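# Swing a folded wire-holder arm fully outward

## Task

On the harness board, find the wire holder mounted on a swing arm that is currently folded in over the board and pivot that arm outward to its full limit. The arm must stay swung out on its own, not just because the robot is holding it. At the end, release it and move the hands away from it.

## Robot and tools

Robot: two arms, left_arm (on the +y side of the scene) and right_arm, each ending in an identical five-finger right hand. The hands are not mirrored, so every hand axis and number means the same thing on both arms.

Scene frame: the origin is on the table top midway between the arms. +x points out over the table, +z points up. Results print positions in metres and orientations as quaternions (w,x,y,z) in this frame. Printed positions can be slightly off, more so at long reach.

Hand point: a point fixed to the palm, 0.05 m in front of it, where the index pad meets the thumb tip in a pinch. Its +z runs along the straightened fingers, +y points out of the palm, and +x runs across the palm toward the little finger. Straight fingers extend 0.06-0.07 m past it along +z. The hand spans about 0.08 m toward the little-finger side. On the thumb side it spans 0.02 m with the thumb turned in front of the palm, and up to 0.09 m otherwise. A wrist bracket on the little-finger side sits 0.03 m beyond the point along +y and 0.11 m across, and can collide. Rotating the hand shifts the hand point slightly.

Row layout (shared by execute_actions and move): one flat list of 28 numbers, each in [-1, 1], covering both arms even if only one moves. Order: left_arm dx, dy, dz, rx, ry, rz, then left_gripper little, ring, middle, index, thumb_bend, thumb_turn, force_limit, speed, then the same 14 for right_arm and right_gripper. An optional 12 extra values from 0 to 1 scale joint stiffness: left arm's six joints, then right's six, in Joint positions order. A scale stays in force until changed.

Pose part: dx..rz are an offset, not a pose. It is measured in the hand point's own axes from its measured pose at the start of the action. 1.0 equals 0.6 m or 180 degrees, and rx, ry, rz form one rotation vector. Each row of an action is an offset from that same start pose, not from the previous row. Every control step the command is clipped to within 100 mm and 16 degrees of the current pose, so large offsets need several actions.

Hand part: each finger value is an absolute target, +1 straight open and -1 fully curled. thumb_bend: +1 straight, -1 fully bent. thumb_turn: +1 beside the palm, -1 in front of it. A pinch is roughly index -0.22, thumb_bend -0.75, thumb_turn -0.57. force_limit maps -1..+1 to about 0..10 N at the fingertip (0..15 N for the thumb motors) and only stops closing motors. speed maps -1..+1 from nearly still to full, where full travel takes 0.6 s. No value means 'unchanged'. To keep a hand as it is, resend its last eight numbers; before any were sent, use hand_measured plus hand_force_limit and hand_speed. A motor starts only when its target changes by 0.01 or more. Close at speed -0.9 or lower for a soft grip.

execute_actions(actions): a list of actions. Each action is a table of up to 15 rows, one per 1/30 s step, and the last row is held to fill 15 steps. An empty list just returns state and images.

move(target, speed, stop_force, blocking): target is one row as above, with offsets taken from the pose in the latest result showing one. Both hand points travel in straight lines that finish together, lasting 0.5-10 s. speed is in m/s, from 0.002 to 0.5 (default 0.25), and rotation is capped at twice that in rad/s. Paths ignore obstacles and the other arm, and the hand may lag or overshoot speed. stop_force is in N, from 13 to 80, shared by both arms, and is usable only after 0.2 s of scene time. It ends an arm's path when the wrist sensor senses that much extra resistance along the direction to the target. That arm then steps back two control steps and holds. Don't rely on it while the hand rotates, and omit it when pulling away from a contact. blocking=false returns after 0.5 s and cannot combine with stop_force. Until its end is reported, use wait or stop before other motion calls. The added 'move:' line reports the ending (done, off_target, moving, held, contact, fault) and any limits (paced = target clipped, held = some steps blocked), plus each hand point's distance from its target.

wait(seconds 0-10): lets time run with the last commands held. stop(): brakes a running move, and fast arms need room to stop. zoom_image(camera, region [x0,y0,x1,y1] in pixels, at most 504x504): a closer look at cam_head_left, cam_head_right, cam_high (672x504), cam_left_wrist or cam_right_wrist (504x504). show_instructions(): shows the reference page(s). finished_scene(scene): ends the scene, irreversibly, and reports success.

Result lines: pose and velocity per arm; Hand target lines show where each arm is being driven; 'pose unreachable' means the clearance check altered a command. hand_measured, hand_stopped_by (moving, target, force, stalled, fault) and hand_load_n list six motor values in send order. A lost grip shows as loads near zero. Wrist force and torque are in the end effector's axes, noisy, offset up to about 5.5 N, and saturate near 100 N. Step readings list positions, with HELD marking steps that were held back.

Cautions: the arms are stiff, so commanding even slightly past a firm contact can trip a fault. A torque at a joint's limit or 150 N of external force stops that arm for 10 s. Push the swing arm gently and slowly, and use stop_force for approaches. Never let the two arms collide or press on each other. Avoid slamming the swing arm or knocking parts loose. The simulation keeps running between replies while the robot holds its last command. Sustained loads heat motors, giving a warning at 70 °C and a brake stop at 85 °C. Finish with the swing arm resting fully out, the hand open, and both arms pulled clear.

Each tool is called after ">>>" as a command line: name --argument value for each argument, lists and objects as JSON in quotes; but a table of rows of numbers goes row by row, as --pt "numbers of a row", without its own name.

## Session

>>> execute_actions --actions '[]'

Scene clock: 0.00 s.
left_arm: end_effector_position=(-0.1647, +0.9660, +0.5701) hand_measured=(+1.000, +1.000, +1.000, +1.000, +1.000, +1.000) hand_load_n=(+0.0, +0.0, +0.0, +0.0, +0.0, +0.0) hand_stopped_by=(target, target, target, target, target, target) hand_force_limit=0.00 hand_speed=-0.80 end_effector_quat_wxyz=(+0.026, +0.839, -0.543, -0.040) end_effector_velocity=(-0.000, -0.000, -0.000) end_effector_angular_velocity=(-0.001, +0.000, +0.000) | right_arm: end_effector_position=(+0.1362, -1.1628, +0.5020) hand_measured=(+1.000, +1.000, +1.000, +1.000, +1.000, +1.000) hand_load_n=(+0.0, +0.0, +0.0, +0.0, +0.0, +0.0) hand_stopped_by=(target, target, target, target, target, target) hand_force_limit=0.00 hand_speed=-0.80 end_effector_quat_wxyz=(-0.068, +0.602, +0.793, +0.063) end_effector_velocity=(+0.000, +0.000, -0.000) end_effector_angular_velocity=(+0.001, +0.000, +0.000)
Joint positions: left_arm=[ 1.38  -1.532  1.469  1.636  1.475 -2.   ] | right_arm=[-1.694 -1.454  1.527  1.68   1.609 -1.868]
Joint velocities: left_arm=[ 0.001  0.     0.001  0.    -0.     0.   ] | right_arm=[ 0.     0.     0.001 -0.     0.     0.   ]
Joint torques (N m, as the arm reports them, + toward a larger angle): no reading
Motor temperatures (°C, as the motors report them): left_arm=[26 24 24 33 33 36] | right_arm=[29 24 25 33 31 36]
Wrist force (N, on the end effector, along its own x y z axes, offset not removed): no reading
Wrist torque (N m, same axes, about the end effector's origin, offset not removed): no reading
Hand target (left_arm): -0.165, +0.966, +0.570; +0.026, +0.839, -0.543, -0.040
Hand target (right_arm): +0.136, -1.163, +0.502; -0.068, +0.602, +0.793, +0.063
Joint stiffness scale: left_arm=[1. 1. 1. 1. 1. 1.] | right_arm=[1. 1. 1. 1. 1. 1.]

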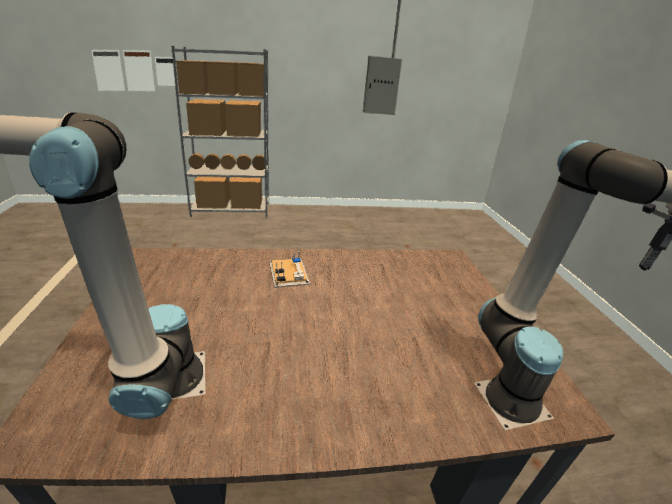

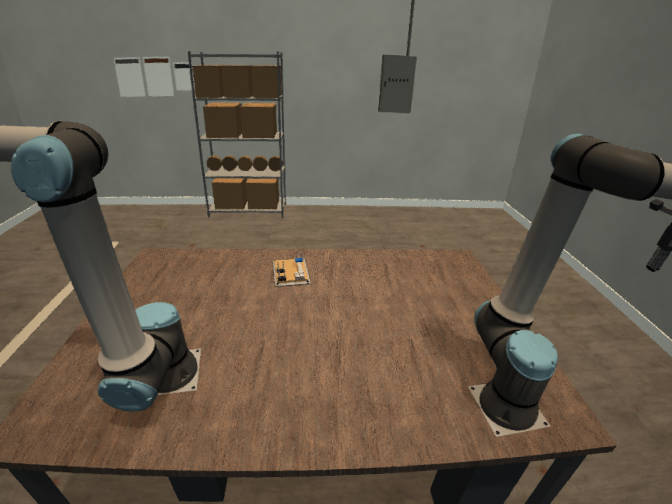

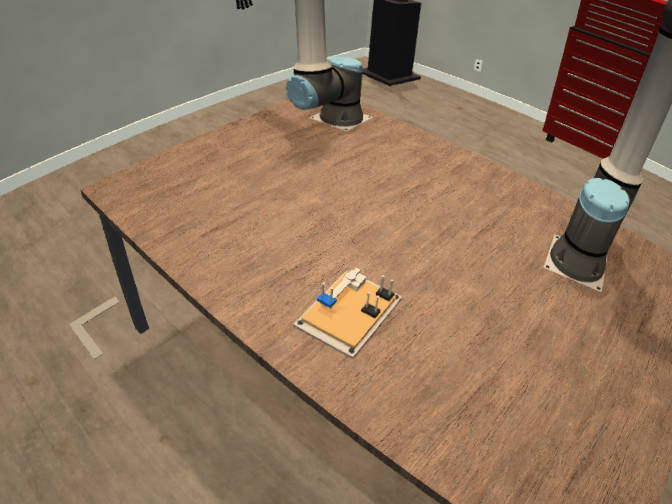

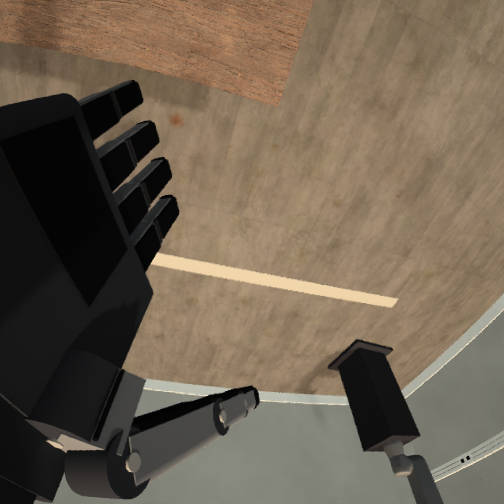

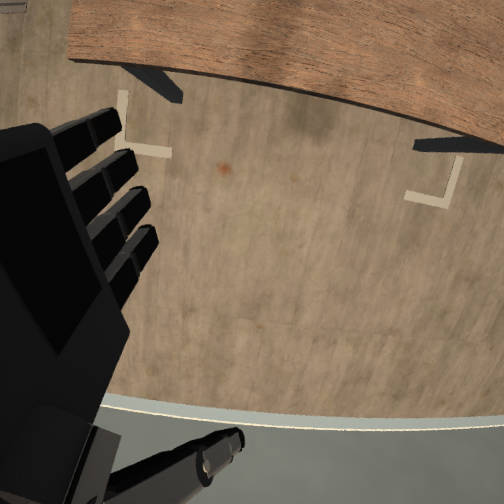

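>>> move --target '[0,0,0,0,0,-0.366,1,1,1,1,-1,1,0,0.5,0,0,0,0,0,0,1,1,1,1,1,1,0,0]' --speed 0.5

>>> move --target '[0.95,0.4,0.25,0,0,0,1,1,1,1,-1,1,0,0.5,0,0,0,0,0,0,1,1,1,1,1,1,0,0]' --speed 0.4

>>> move --target '[0.5,0.95,0.3,0,0,0,1,1,1,1,-1,1,0,0.5,0,0,0,0,0,0,1,1,1,1,1,1,0,0]' --speed 0.4

Scene clock: 2.90 s.
left_arm: end_effector_position=(-0.1634, +0.9656, +0.5695) hand_measured=(+1.000, +1.000, +1.000, +1.000, -1.000, +1.000) hand_load_n=(+0.0, +0.0, +0.0, +0.0, +0.0, +0.0) hand_stopped_by=(target, target, target, target, target, target) hand_force_limit=0.00 hand_speed=0.50 end_effector_quat_wxyz=(+0.001, +0.999, -0.002, -0.047) end_effector_velocity=(+0.000, -0.001, +0.000) end_effector_angular_velocity=(+0.000, +0.002, +0.013) | right_arm: end_effector_position=(+0.1362, -1.1628, +0.5020) hand_measured=(+1.000, +1.000, +1.000, +1.000, +1.000, +1.000) hand_load_n=(+0.0, +0.0, +0.0, +0.0, +0.0, +0.0) hand_stopped_by=(target, target, target, target, target, target) hand_force_limit=0.00 hand_speed=0.00 end_effector_quat_wxyz=(-0.068, +0.602, +0.793, +0.063) end_effector_velocity=(+0.000, +0.000, -0.001) end_effector_angular_velocity=(+0.001, -0.000, +0.001)
Joint positions: left_arm=[ 1.446 -1.407  1.323  1.651  1.477 -3.079] | right_arm=[-1.694 -1.454  1.527  1.68   1.609 -1.868]
Joint velocities: left_arm=[-0.    -0.     0.     0.001 -0.002 -0.013] | right_arm=[ 0.    -0.     0.001 -0.    -0.    -0.001]
Joint torques (N m, as the arm reports them, + toward a larger angle): left_arm=[  0.43 -53.69 -44.06   3.73  -1.15  -0.8 ] | right_arm=[  1.08 -45.65 -34.04   4.32   0.08  -0.35]
Motor temperatures (°C, as the motors report them): left_arm=[26 24 24 33 33 36] | right_arm=[29 24 25 33 31 36]
Wrist force (N, on the end effector, along its own x y z axes, offset not removed): left_arm=[-0.3 0.7 0.2] | right_arm=[2.7 1.1 -2.0]
Wrist torque (N m, same axes, about the end effector's origin, offset not removed): left_arm=[0.11 0.11 0.22] | right_arm=[0.30 -0.35 0.20]
Hand target (left_arm): -0.165, +0.966, +0.570; +0.001, +0.999, +0.001, -0.048
Hand target (right_arm): +0.136, -1.163, +0.502; -0.068, +0.602, +0.793, +0.063
Off the commanded pose (left_arm): 0.002 m, 0 deg.
Off the commanded pose (right_arm): 0.000 m, 0 deg.
Joint stiffness scale: left_arm=[1. 1. 1. 1. 1. 1.] | right_arm=[1. 1. 1. 1. 1. 1.]
move: done

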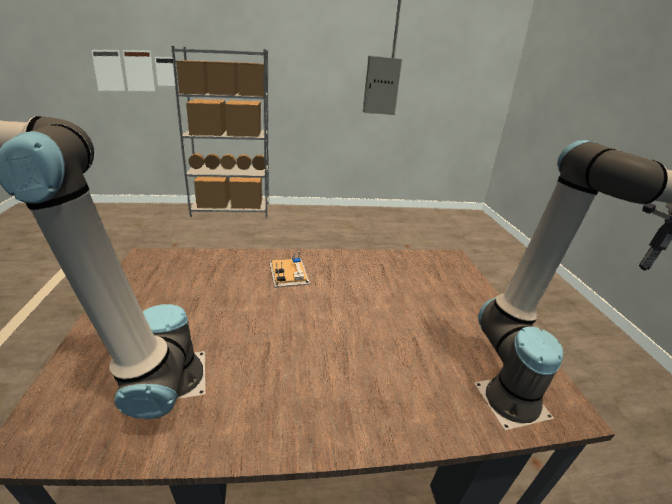

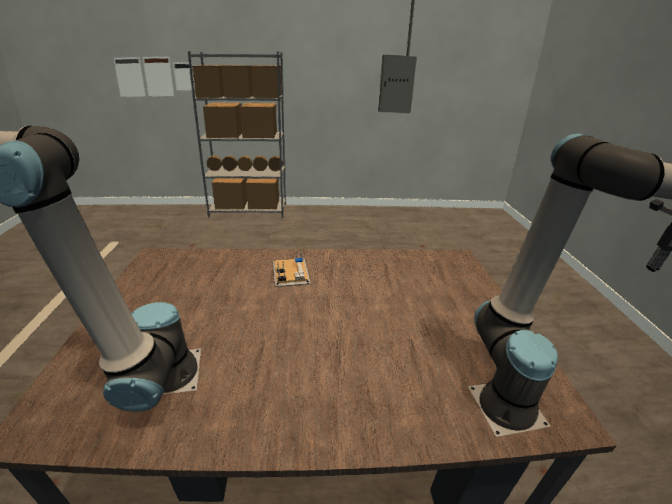

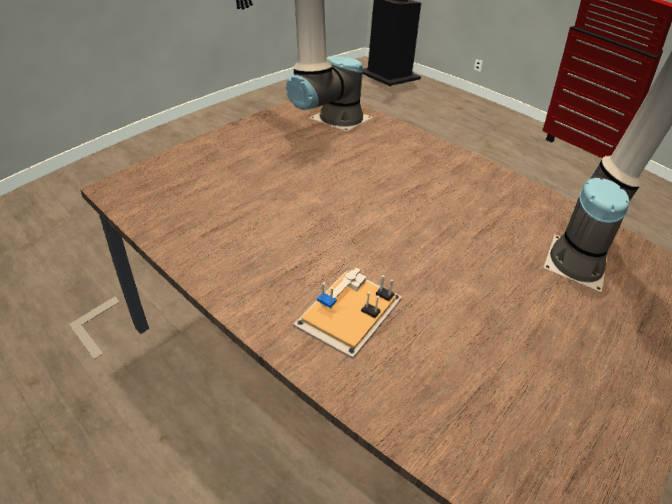

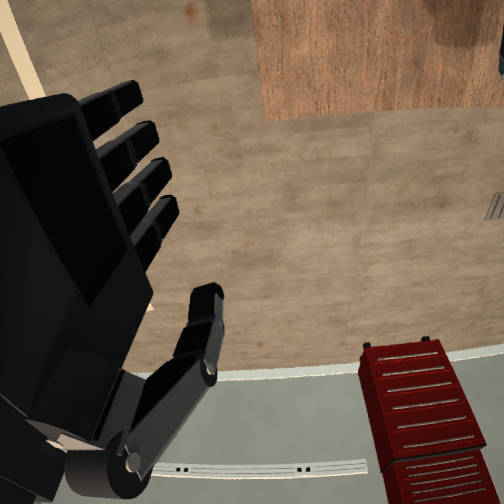

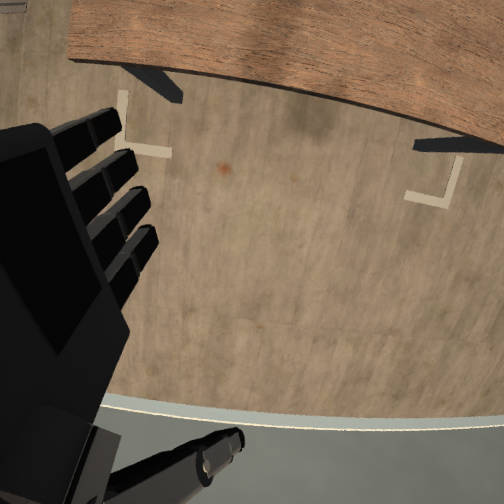

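Scene clock: 5.37 s.
left_arm: end_effector_position=(+0.3862, +0.7234, +0.3655) hand_measured=(+1.000, +1.000, +1.000, +1.000, -1.000, +1.000) hand_load_n=(+0.0, +0.0, +0.0, +0.0, +0.0, +0.0) hand_stopped_by=(target, target, target, target, target, target) hand_force_limit=0.00 hand_speed=0.50 end_effector_quat_wxyz=(+0.001, +0.999, -0.002, -0.051) end_effector_velocity=(+0.003, -0.002, -0.001) end_effector_angular_velocity=(+0.004, -0.002, +0.002) | right_arm: end_effector_position=(+0.1362, -1.1628, +0.5020) hand_measured=(+1.000, +1.000, +1.000, +1.000, +1.000, +1.000) hand_load_n=(+0.0, +0.0, +0.0, +0.0, +0.0, +0.0) hand_stopped_by=(target, target, target, target, target, target) hand_force_limit=0.00 hand_speed=0.00 end_effector_quat_wxyz=(-0.068, +0.602, +0.793, +0.063) end_effector_velocity=(-0.000, -0.000, +0.001) end_effector_angular_velocity=(-0.001, +0.001, -0.000)
Joint positions: left_arm=[ 0.132 -1.577  1.892  1.353  1.541 -4.394] | right_arm=[-1.694 -1.454  1.527  1.68   1.609 -1.868]
Joint velocities: left_arm=[-0.008  0.001 -0.    -0.003 -0.002 -0.01 ] | right_arm=[ 0.     0.    -0.002  0.001  0.001  0.001]
Joint torques (N m, as the arm reports them, + toward a larger angle): left_arm=[ -9.6  -38.48 -41.54   3.95  -0.63  -1.45] | right_arm=[  0.12 -43.99 -33.92   4.25   0.01  -0.11]
Motor temperatures (°C, as the motors report them): left_arm=[26 24 24 33 33 36] | right_arm=[29 24 25 33 31 36]
Wrist force (N, on the end effector, along its own x y z axes, offset not removed): left_arm=[-1.0 0.6 6.2] | right_arm=[2.2 1.7 0.4]
Wrist torque (N m, same axes, about the end effector's origin, offset not removed): left_arm=[-0.26 0.04 0.06] | right_arm=[0.24 -0.30 0.15]
Hand target (left_arm): +0.388, +0.723, +0.366; -0.000, +0.999, -0.002, -0.049
Hand target (right_arm): +0.136, -1.163, +0.502; -0.068, +0.602, +0.793, +0.063
Off the commanded pose (left_arm): 0.003 m, 0 deg.
Off the commanded pose (right_arm): 0.000 m, 0 deg.
Joint stiffness scale: left_arm=[1. 1. 1. 1. 1. 1.] | right_arm=[1. 1. 1. 1. 1. 1.]
move: done; limits=paced

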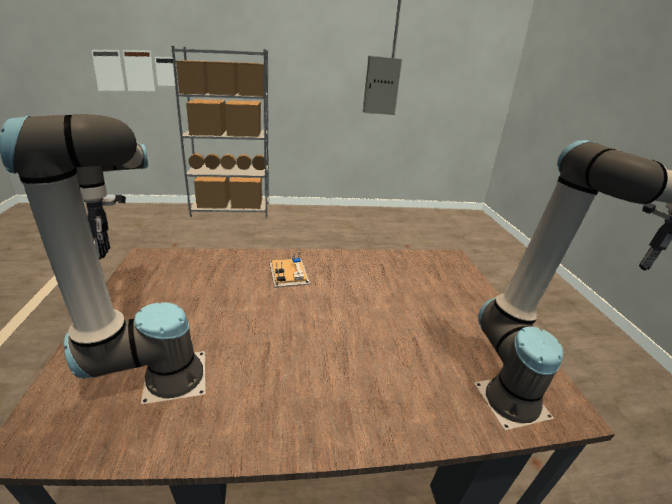

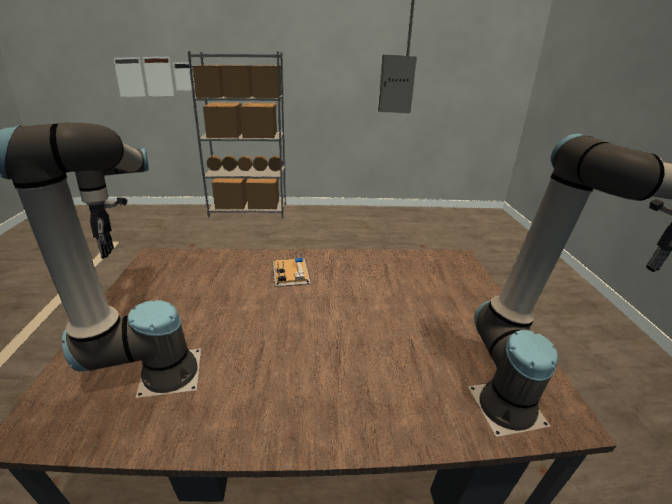

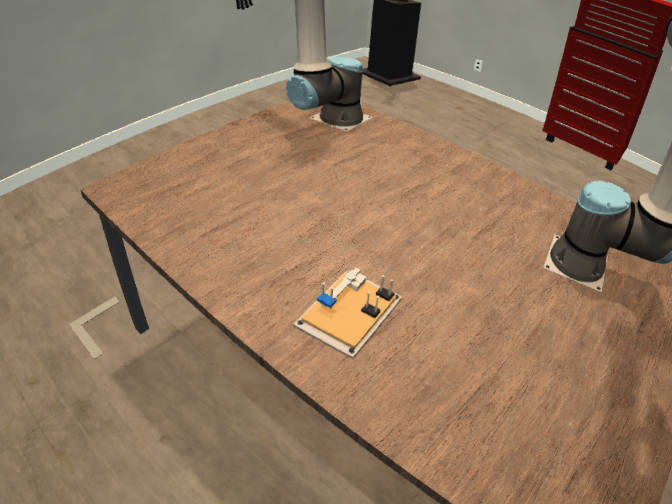

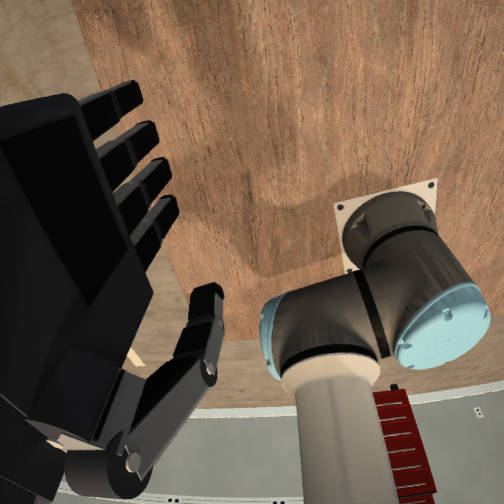

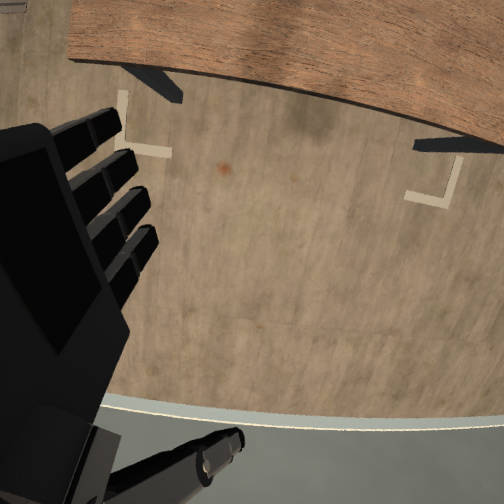

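Scene clock: 7.87 s.
left_arm: end_effector_position=(+0.6628, +0.1531, +0.1564) hand_measured=(+1.000, +1.000, +1.000, +1.000, -1.000, +1.000) hand_load_n=(+0.0, +0.0, +0.0, +0.0, +0.0, +0.0) hand_stopped_by=(target, target, target, target, target, target) hand_force_limit=0.00 hand_speed=0.50 end_effector_quat_wxyz=(-0.001, +0.999, -0.003, -0.051) end_effector_velocity=(+0.000, +0.000, +0.000) end_effector_angular_velocity=(+0.001, +0.001, +0.003) | right_arm: end_effector_position=(+0.1362, -1.1628, +0.5020) hand_measured=(+1.000, +1.000, +1.000, +1.000, +1.000, +1.000) hand_load_n=(+0.0, +0.0, +0.0, +0.0, +0.0, +0.0) hand_stopped_by=(target, target, target, target, target, target) hand_force_limit=0.00 hand_speed=0.00 end_effector_quat_wxyz=(-0.068, +0.602, +0.793, +0.063) end_effector_velocity=(+0.000, +0.000, -0.000) end_effector_angular_velocity=(+0.001, -0.000, +0.002)
Joint positions: left_arm=[-0.859 -1.067  1.636  1.083  1.632 -5.379] | right_arm=[-1.694 -1.454  1.527  1.68   1.609 -1.868]
Joint velocities: left_arm=[ 0.     0.    -0.     0.001 -0.    -0.003] | right_arm=[ 0.     0.     0.    -0.    -0.    -0.001]
Joint torques (N m, as the arm reports them, + toward a larger angle): left_arm=[ -0.68 -78.44 -35.71   3.94   0.12  -0.69] | right_arm=[  0.2  -45.63 -34.63   4.43   0.17  -0.1 ]
Motor temperatures (°C, as the motors report them): left_arm=[26 24 24 33 33 36] | right_arm=[29 24 25 33 31 36]
Wrist force (N, on the end effector, along its own x y z axes, offset not removed): left_arm=[0.7 -2.3 -1.4] | right_arm=[1.6 -0.3 -0.8]
Wrist torque (N m, same axes, about the end effector's origin, offset not removed): left_arm=[-0.33 0.18 0.00] | right_arm=[0.00 -0.24 0.13]
Hand target (left_arm): +0.665, +0.153, +0.157; -0.001, +0.999, -0.002, -0.050
Hand target (right_arm): +0.136, -1.163, +0.502; -0.068, +0.602, +0.793, +0.063
Off the commanded pose (left_arm): 0.002 m, 0 deg.
Off the commanded pose (right_arm): 0.000 m, 0 deg.
Joint stiffness scale: left_arm=[1. 1. 1. 1. 1. 1.] | right_arm=[1. 1. 1. 1. 1. 1.]
move: done; limits=paced

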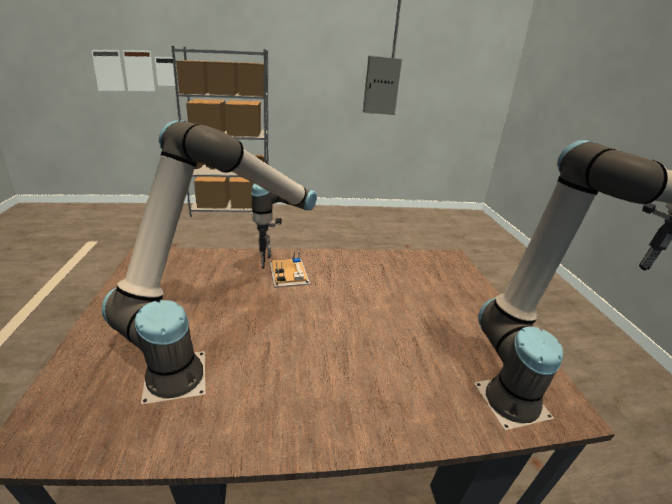

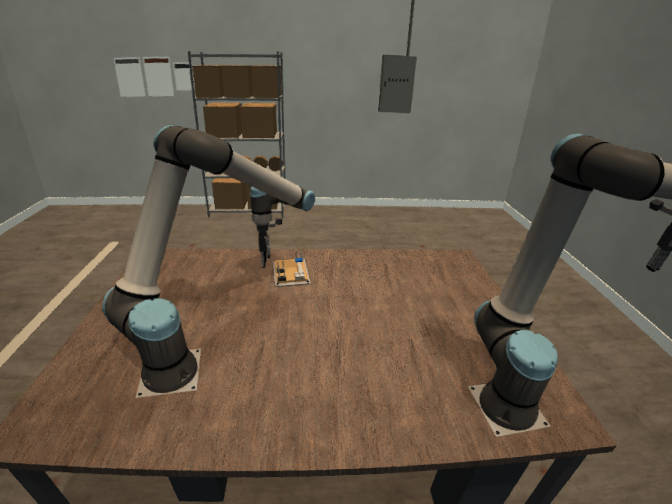

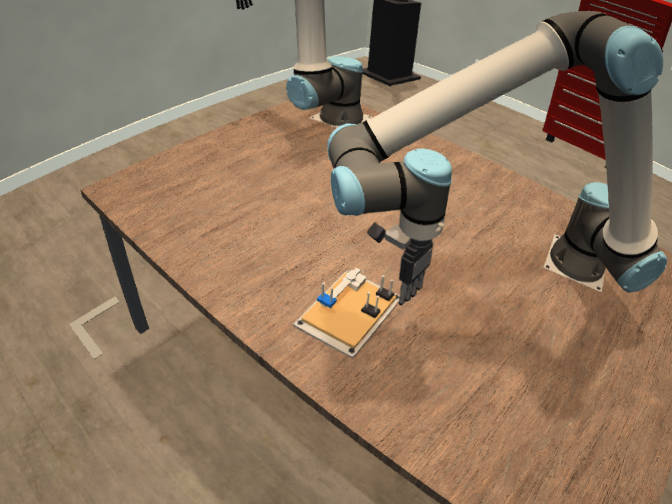

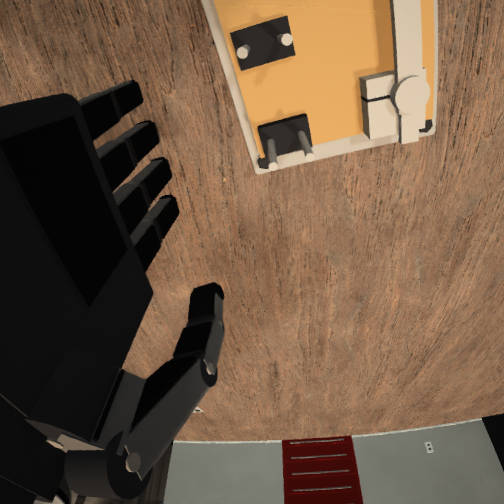

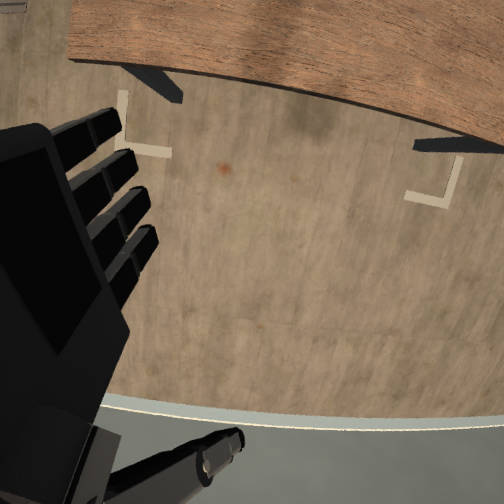

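>>> move --target '[0,0,-0.08,0,0,0,1,1,1,1,-1,1,0,0.5,0,0,0,0,0,0,1,1,1,1,1,1,0,0]'

>>> move --target '[0.24,0.31,0.05,0,0,0,1,1,1,1,-1,1,0,0.5,0,0,0,0,0,0,1,1,1,1,1,1,0,0]'

Scene clock: 12.93 s.
left_arm: end_effector_position=(+0.6663, +0.1525, +0.2042) hand_measured=(+1.000, +1.000, +1.000, +1.000, -1.000, +1.000) hand_load_n=(+0.0, +0.0, +0.0, +0.0, +0.0, +0.0) hand_stopped_by=(target, target, target, target, target, target) hand_force_limit=0.00 hand_speed=0.50 end_effector_quat_wxyz=(-0.001, +0.999, -0.003, -0.050) end_effector_velocity=(-0.002, +0.001, -0.002) end_effector_angular_velocity=(+0.010, +0.013, -0.001) | right_arm: end_effector_position=(+0.1362, -1.1628, +0.5020) hand_measured=(+1.000, +1.000, +1.000, +1.000, +1.000, +1.000) hand_load_n=(+0.0, +0.0, +0.0, +0.0, +0.0, +0.0) hand_stopped_by=(target, target, target, target, target, target) hand_force_limit=0.00 hand_speed=0.00 end_effector_quat_wxyz=(-0.068, +0.602, +0.793, +0.063) end_effector_velocity=(-0.000, -0.000, +0.000) end_effector_angular_velocity=(+0.000, -0.000, -0.001)
Joint positions: left_arm=[-0.857 -1.102  1.594  1.159  1.632 -5.376] | right_arm=[-1.694 -1.454  1.527  1.68   1.609 -1.868]
Joint velocities: left_arm=[-0.     0.005  0.     0.011  0.     0.   ] | right_arm=[-0.     0.    -0.     0.001 -0.     0.001]
Joint torques (N m, as the arm reports them, + toward a larger angle): left_arm=[ -0.8  -80.53 -37.71   3.76   0.03   0.27] | right_arm=[  1.89 -44.86 -34.22   4.29   0.13  -0.3 ]
Motor temperatures (°C, as the motors report them): left_arm=[26 24 24 33 33 36] | right_arm=[29 24 25 33 31 36]
Wrist force (N, on the end effector, along its own x y z axes, offset not removed): left_arm=[7.1 -1.2 5.8] | right_arm=[2.2 0.6 -2.0]
Wrist torque (N m, same axes, about the end effector's origin, offset not removed): left_arm=[-0.55 -1.09 0.53] | right_arm=[0.22 -0.20 0.18]
Hand target (left_arm): +0.668, +0.153, +0.204; -0.001, +0.999, -0.003, -0.051
Hand target (right_arm): +0.136, -1.163, +0.502; -0.068, +0.602, +0.793, +0.063
Off the commanded pose (left_arm): 0.001 m, 0 deg.
Off the commanded pose (right_arm): 0.000 m, 0 deg.
Joint stiffness scale: left_arm=[1. 1. 1. 1. 1. 1.] | right_arm=[1. 1. 1. 1. 1. 1.]
move: done

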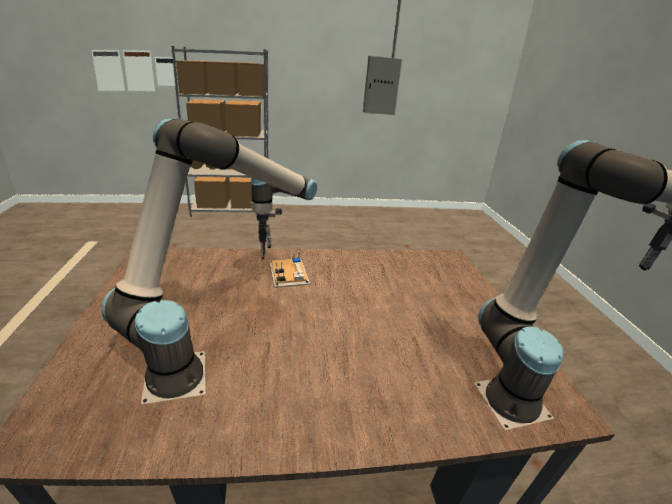

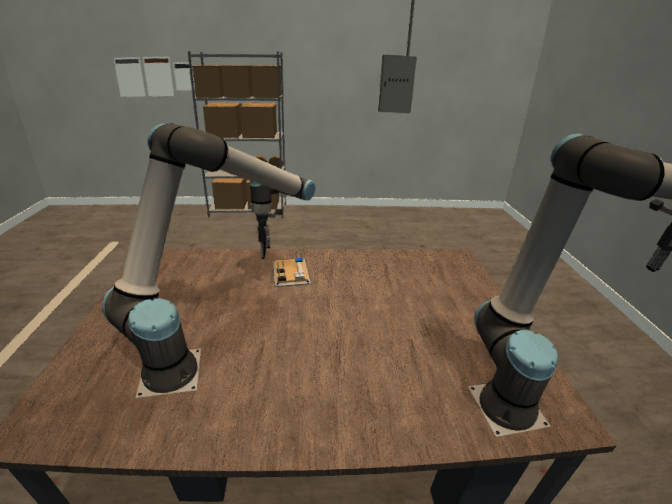

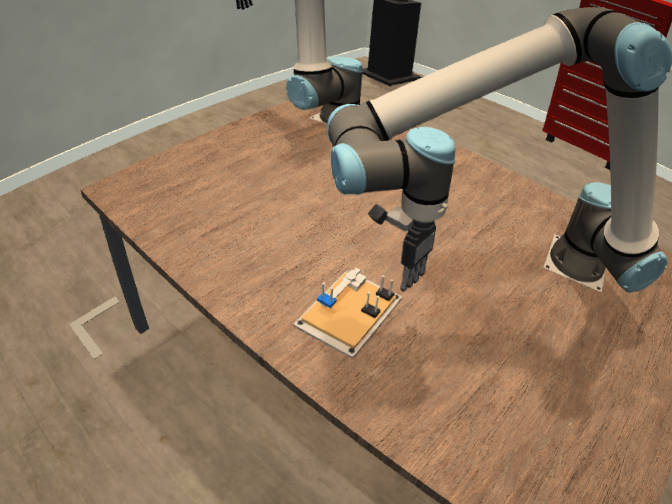

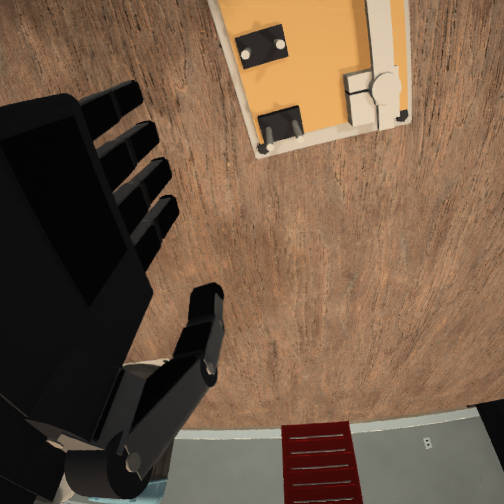

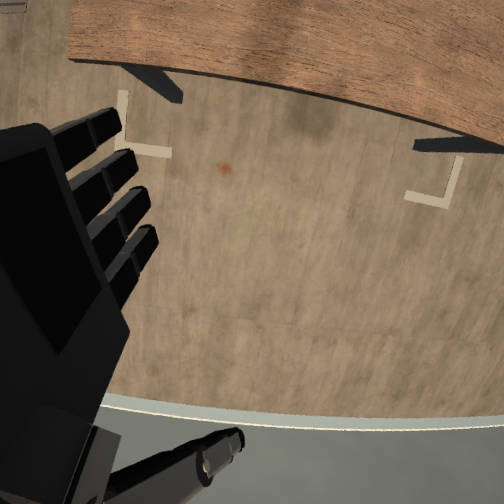

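Scene clock: 14.70 s.
left_arm: end_effector_position=(+0.8037, -0.0329, +0.1586) hand_measured=(+1.000, +1.000, +1.000, +1.000, -1.000, +1.000) hand_load_n=(+0.0, +0.0, +0.0, +0.0, +0.0, +0.0) hand_stopped_by=(target, target, target, target, target, target) hand_force_limit=0.00 hand_speed=0.50 end_effector_quat_wxyz=(-0.003, +0.999, -0.004, -0.052) end_effector_velocity=(+0.000, -0.000, +0.002) end_effector_angular_velocity=(+0.000, +0.001, +0.001) | right_arm: end_effector_position=(+0.1362, -1.1628, +0.5020) hand_measured=(+1.000, +1.000, +1.000, +1.000, +1.000, +1.000) hand_load_n=(+0.0, +0.0, +0.0, +0.0, +0.0, +0.0) hand_stopped_by=(target, target, target, target, target, target) hand_force_limit=0.00 hand_speed=0.00 end_effector_quat_wxyz=(-0.068, +0.602, +0.793, +0.063) end_effector_velocity=(+0.000, +0.001, -0.000) end_effector_angular_velocity=(+0.001, -0.000, +0.001)
Joint positions: left_arm=[-0.924 -0.739  1.062  1.328  1.637 -5.443] | right_arm=[-1.694 -1.454  1.527  1.68   1.609 -1.868]
Joint velocities: left_arm=[ 0.     0.    -0.004  0.004  0.    -0.001] | right_arm=[ 0.001  0.     0.001  0.    -0.    -0.001]
Joint torques (N m, as the arm reports them, + toward a larger angle): left_arm=[   0.27 -104.11  -42.31    2.73    0.11   -1.18] | right_arm=[  1.39 -42.67 -34.74   4.4    0.22  -0.27]
Motor temperatures (°C, as the motors report them): left_arm=[26 24 24 33 33 36] | right_arm=[29 24 25 33 31 36]
Wrist force (N, on the end effector, along its own x y z axes, offset not removed): left_arm=[0.5 2.3 2.9] | right_arm=[5.3 -0.4 0.0]
Wrist torque (N m, same axes, about the end effector's origin, offset not removed): left_arm=[0.24 -0.50 0.36] | right_arm=[-0.07 -0.73 0.28]
Hand target (left_arm): +0.805, -0.034, +0.160; -0.001, +0.999, -0.003, -0.050
Hand target (right_arm): +0.136, -1.163, +0.502; -0.068, +0.602, +0.793, +0.063
Off the commanded pose (left_arm): 0.002 m, 0 deg.
Off the commanded pose (right_arm): 0.000 m, 0 deg.
Joint stiffness scale: left_arm=[1. 1. 1. 1. 1. 1.] | right_arm=[1. 1. 1. 1. 1. 1.]
move: done

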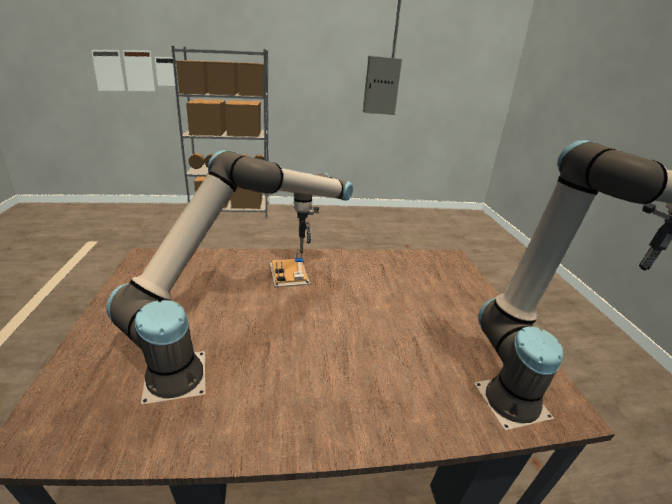

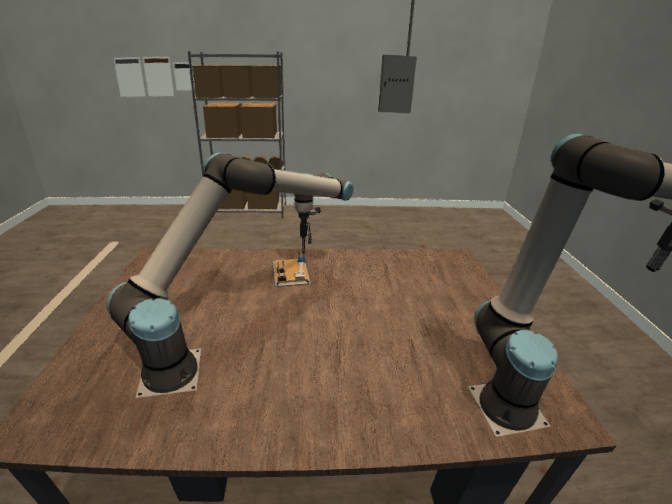

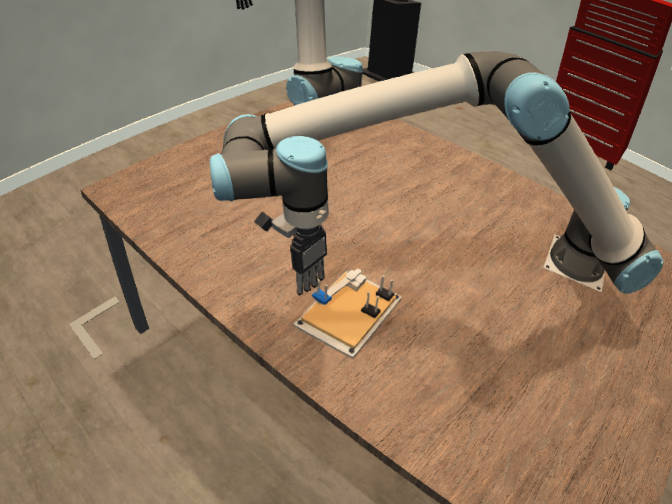

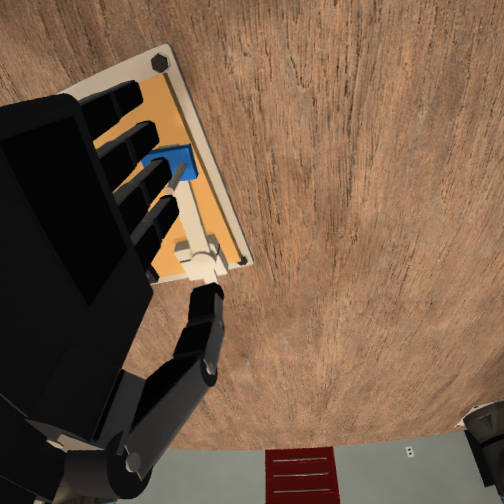

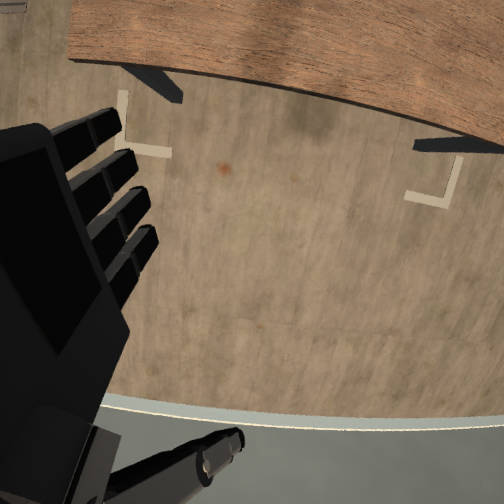

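>>> move --target '[0,-0.11,-0.05,0,0,0,1,1,1,1,-1,1,0,0.5,0,0,0,0,0,0,1,1,1,1,1,1,0,0]' --speed 0.1

>>> move --target '[0,0,0.11,0,0,0,1,1,1,1,-1,1,0,0.5,0,0,0,0,0,0,1,1,1,1,1,1,0,0]' --speed 0.06 --stop_force 15

Scene clock: 18.30 s.
left_arm: end_effector_position=(+0.8085, +0.0312, +0.1895) hand_measured=(+1.000, +1.000, +1.000, +1.000, -1.000, +1.000) hand_load_n=(+0.0, +0.0, +0.0, +0.0, +0.0, +0.0) hand_stopped_by=(target, target, target, target, target, target) hand_force_limit=0.00 hand_speed=0.50 end_effector_quat_wxyz=(-0.001, +0.999, -0.003, -0.051) end_effector_velocity=(-0.003, +0.003, -0.003) end_effector_angular_velocity=(+0.004, +0.006, -0.005) | right_arm: end_effector_position=(+0.1362, -1.1628, +0.5020) hand_measured=(+1.000, +1.000, +1.000, +1.000, +1.000, +1.000) hand_load_n=(+0.0, +0.0, +0.0, +0.0, +0.0, +0.0) hand_stopped_by=(target, target, target, target, target, target) hand_force_limit=0.00 hand_speed=0.00 end_effector_quat_wxyz=(-0.068, +0.602, +0.793, +0.063) end_effector_velocity=(+0.000, +0.000, -0.000) end_effector_angular_velocity=(-0.000, -0.000, +0.003)
Joint positions: left_arm=[-0.864 -0.807  1.128  1.33   1.633 -5.384] | right_arm=[-1.694 -1.454  1.527  1.68   1.609 -1.868]
Joint velocities: left_arm=[ 0.001 -0.     0.008  0.    -0.     0.006] | right_arm=[ 0.001  0.     0.    -0.001  0.    -0.002]
Joint torques (N m, as the arm reports them, + toward a larger angle): left_arm=[  -1.62 -107.15  -36.79    4.04   -0.21   -0.15] | right_arm=[ -0.86 -43.51 -34.25   4.27   0.24  -0.39]
Motor temperatures (°C, as the motors report them): left_arm=[26 24 24 33 33 36] | right_arm=[29 24 25 33 31 36]
Wrist force (N, on the end effector, along its own x y z axes, offset not removed): left_arm=[-1.7 -2.4 1.4] | right_arm=[1.6 -1.1 -0.9]
Wrist torque (N m, same axes, about the end effector's origin, offset not removed): left_arm=[-0.36 0.33 -0.06] | right_arm=[-0.04 -0.24 0.04]
Hand target (left_arm): +0.807, +0.033, +0.189; -0.002, +0.999, -0.004, -0.052
Hand target (right_arm): +0.136, -1.163, +0.502; -0.068, +0.602, +0.793, +0.063
Off the commanded pose (left_arm): 0.002 m, 0 deg.
Off the commanded pose (right_arm): 0.000 m, 0 deg.
Joint stiffness scale: left_arm=[1. 1. 1. 1. 1. 1.] | right_arm=[1. 1. 1. 1. 1. 1.]
move: done

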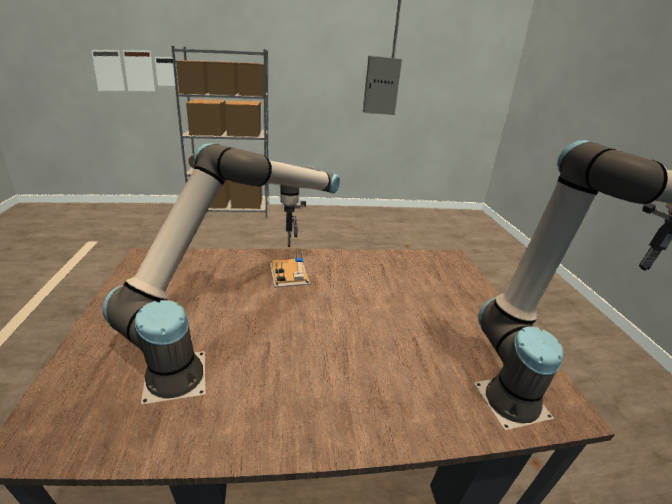

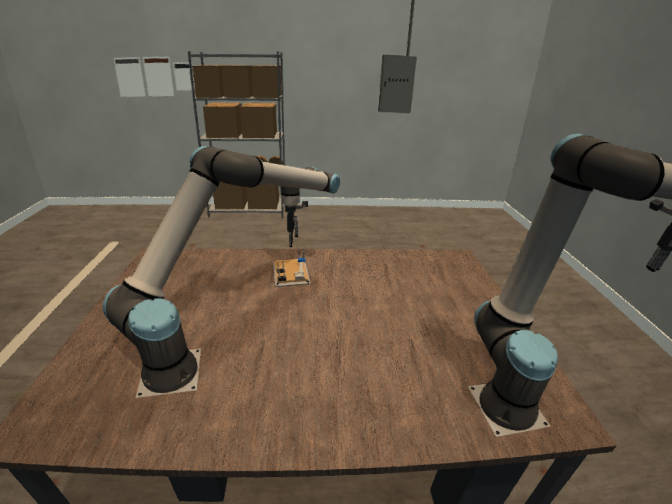

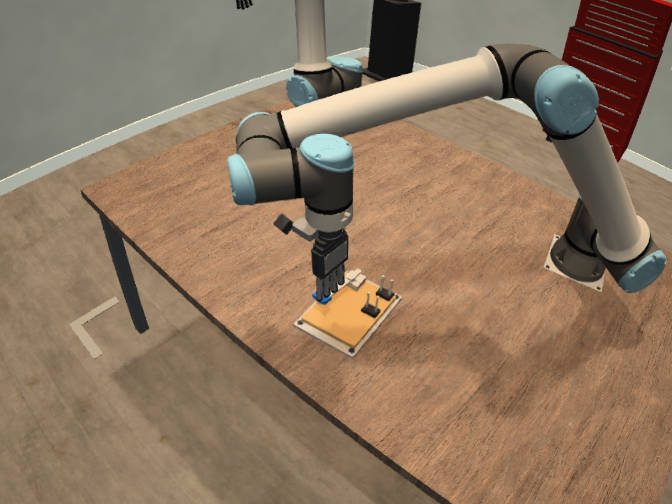

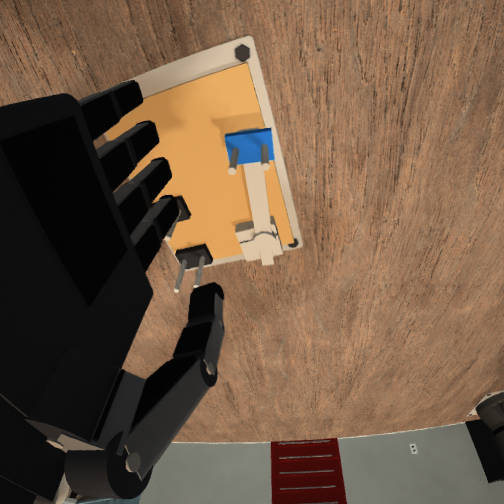

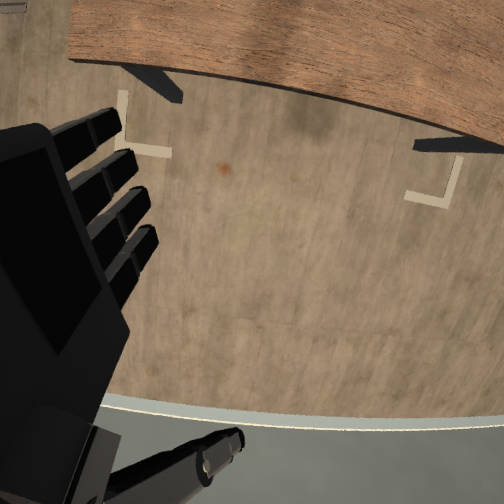

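Scene clock: 19.87 s.
left_arm: end_effector_position=(+0.8036, +0.0323, +0.1255) hand_measured=(+1.000, +1.000, +1.000, +1.000, -1.000, +1.000) hand_load_n=(+0.0, +0.0, +0.0, +0.0, +0.0, +0.0) hand_stopped_by=(target, target, target, target, target, target) hand_force_limit=0.00 hand_speed=0.50 end_effector_quat_wxyz=(-0.000, +0.999, -0.003, -0.050) end_effector_velocity=(+0.001, -0.000, -0.000) end_effector_angular_velocity=(-0.003, -0.003, +0.001) | right_arm: end_effector_position=(+0.1362, -1.1628, +0.5020) hand_measured=(+1.000, +1.000, +1.000, +1.000, +1.000, +1.000) hand_load_n=(+0.0, +0.0, +0.0, +0.0, +0.0, +0.0) hand_stopped_by=(target, target, target, target, target, target) hand_force_limit=0.00 hand_speed=0.00 end_effector_quat_wxyz=(-0.068, +0.602, +0.793, +0.063) end_effector_velocity=(-0.000, +0.000, -0.001) end_effector_angular_velocity=(+0.001, +0.001, -0.001)
Joint positions: left_arm=[-0.867 -0.775  1.19   1.234  1.633 -5.388] | right_arm=[-1.694 -1.454  1.527  1.68   1.609 -1.868]
Joint velocities: left_arm=[ 0.001 -0.    -0.    -0.004  0.001 -0.   ] | right_arm=[ 0.     0.     0.001 -0.     0.001  0.002]
Joint torques (N m, as the arm reports them, + toward a larger angle): left_arm=[  -6.33 -101.34  -34.41    3.04    0.02   -1.32] | right_arm=[  0.34 -45.2  -34.36   4.39   0.4   -0.31]
Motor temperatures (°C, as the motors report them): left_arm=[26 24 24 33 33 36] | right_arm=[29 24 25 33 31 36]
Wrist force (N, on the end effector, along its own x y z axes, offset not removed): left_arm=[0.5 -2.0 2.7] | right_arm=[3.2 0.3 1.4]
Wrist torque (N m, same axes, about the end effector's origin, offset not removed): left_arm=[-0.46 -0.21 0.29] | right_arm=[-0.07 -0.50 0.14]
Hand target (left_arm): +0.802, +0.031, +0.124; -0.001, +0.999, -0.003, -0.051
Hand target (right_arm): +0.136, -1.163, +0.502; -0.068, +0.602, +0.793, +0.063
Off the commanded pose (left_arm): 0.003 m, 0 deg.
Off the commanded pose (right_arm): 0.000 m, 0 deg.
Joint stiffness scale: left_arm=[1. 1. 1. 1. 1. 1.] | right_arm=[1. 1. 1. 1. 1. 1.]
move: done

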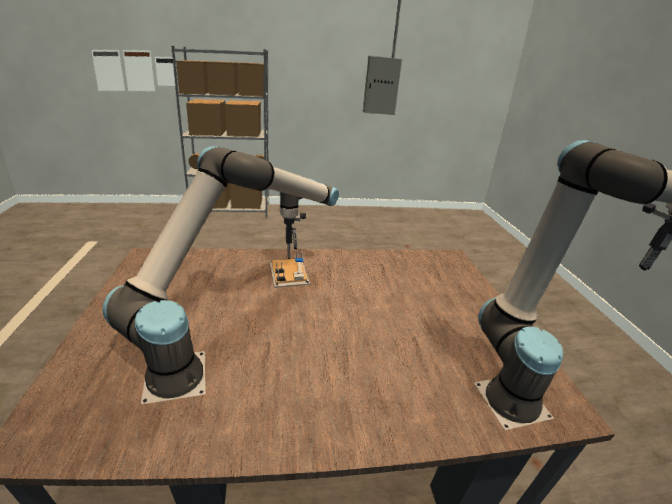

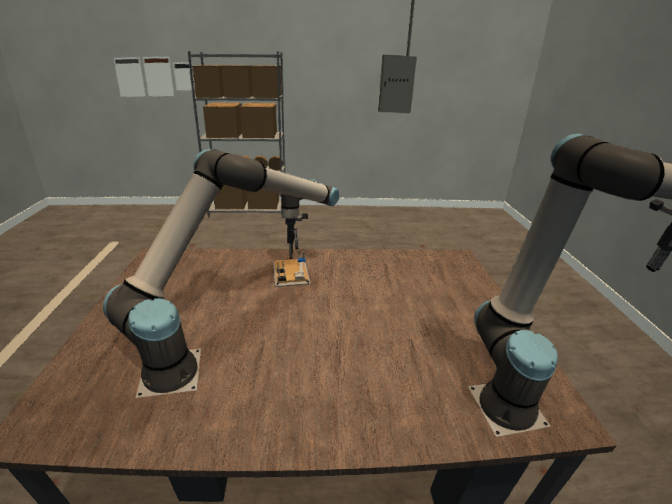

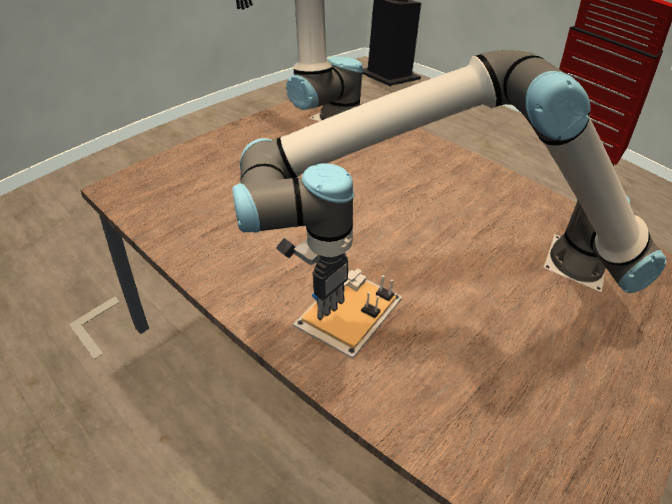

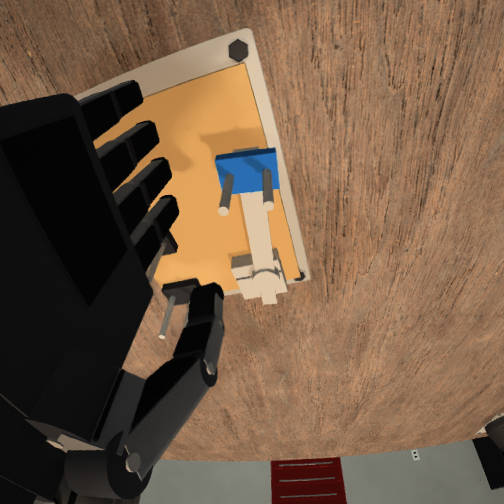

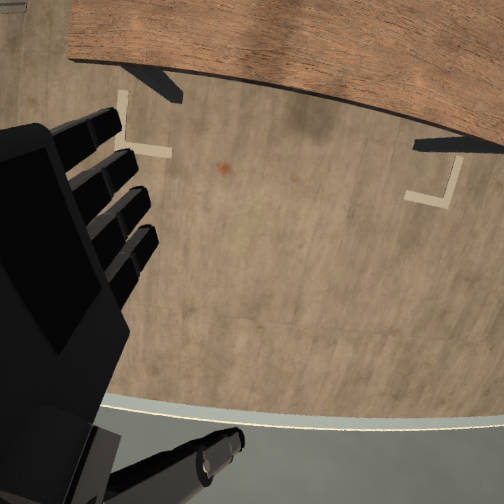

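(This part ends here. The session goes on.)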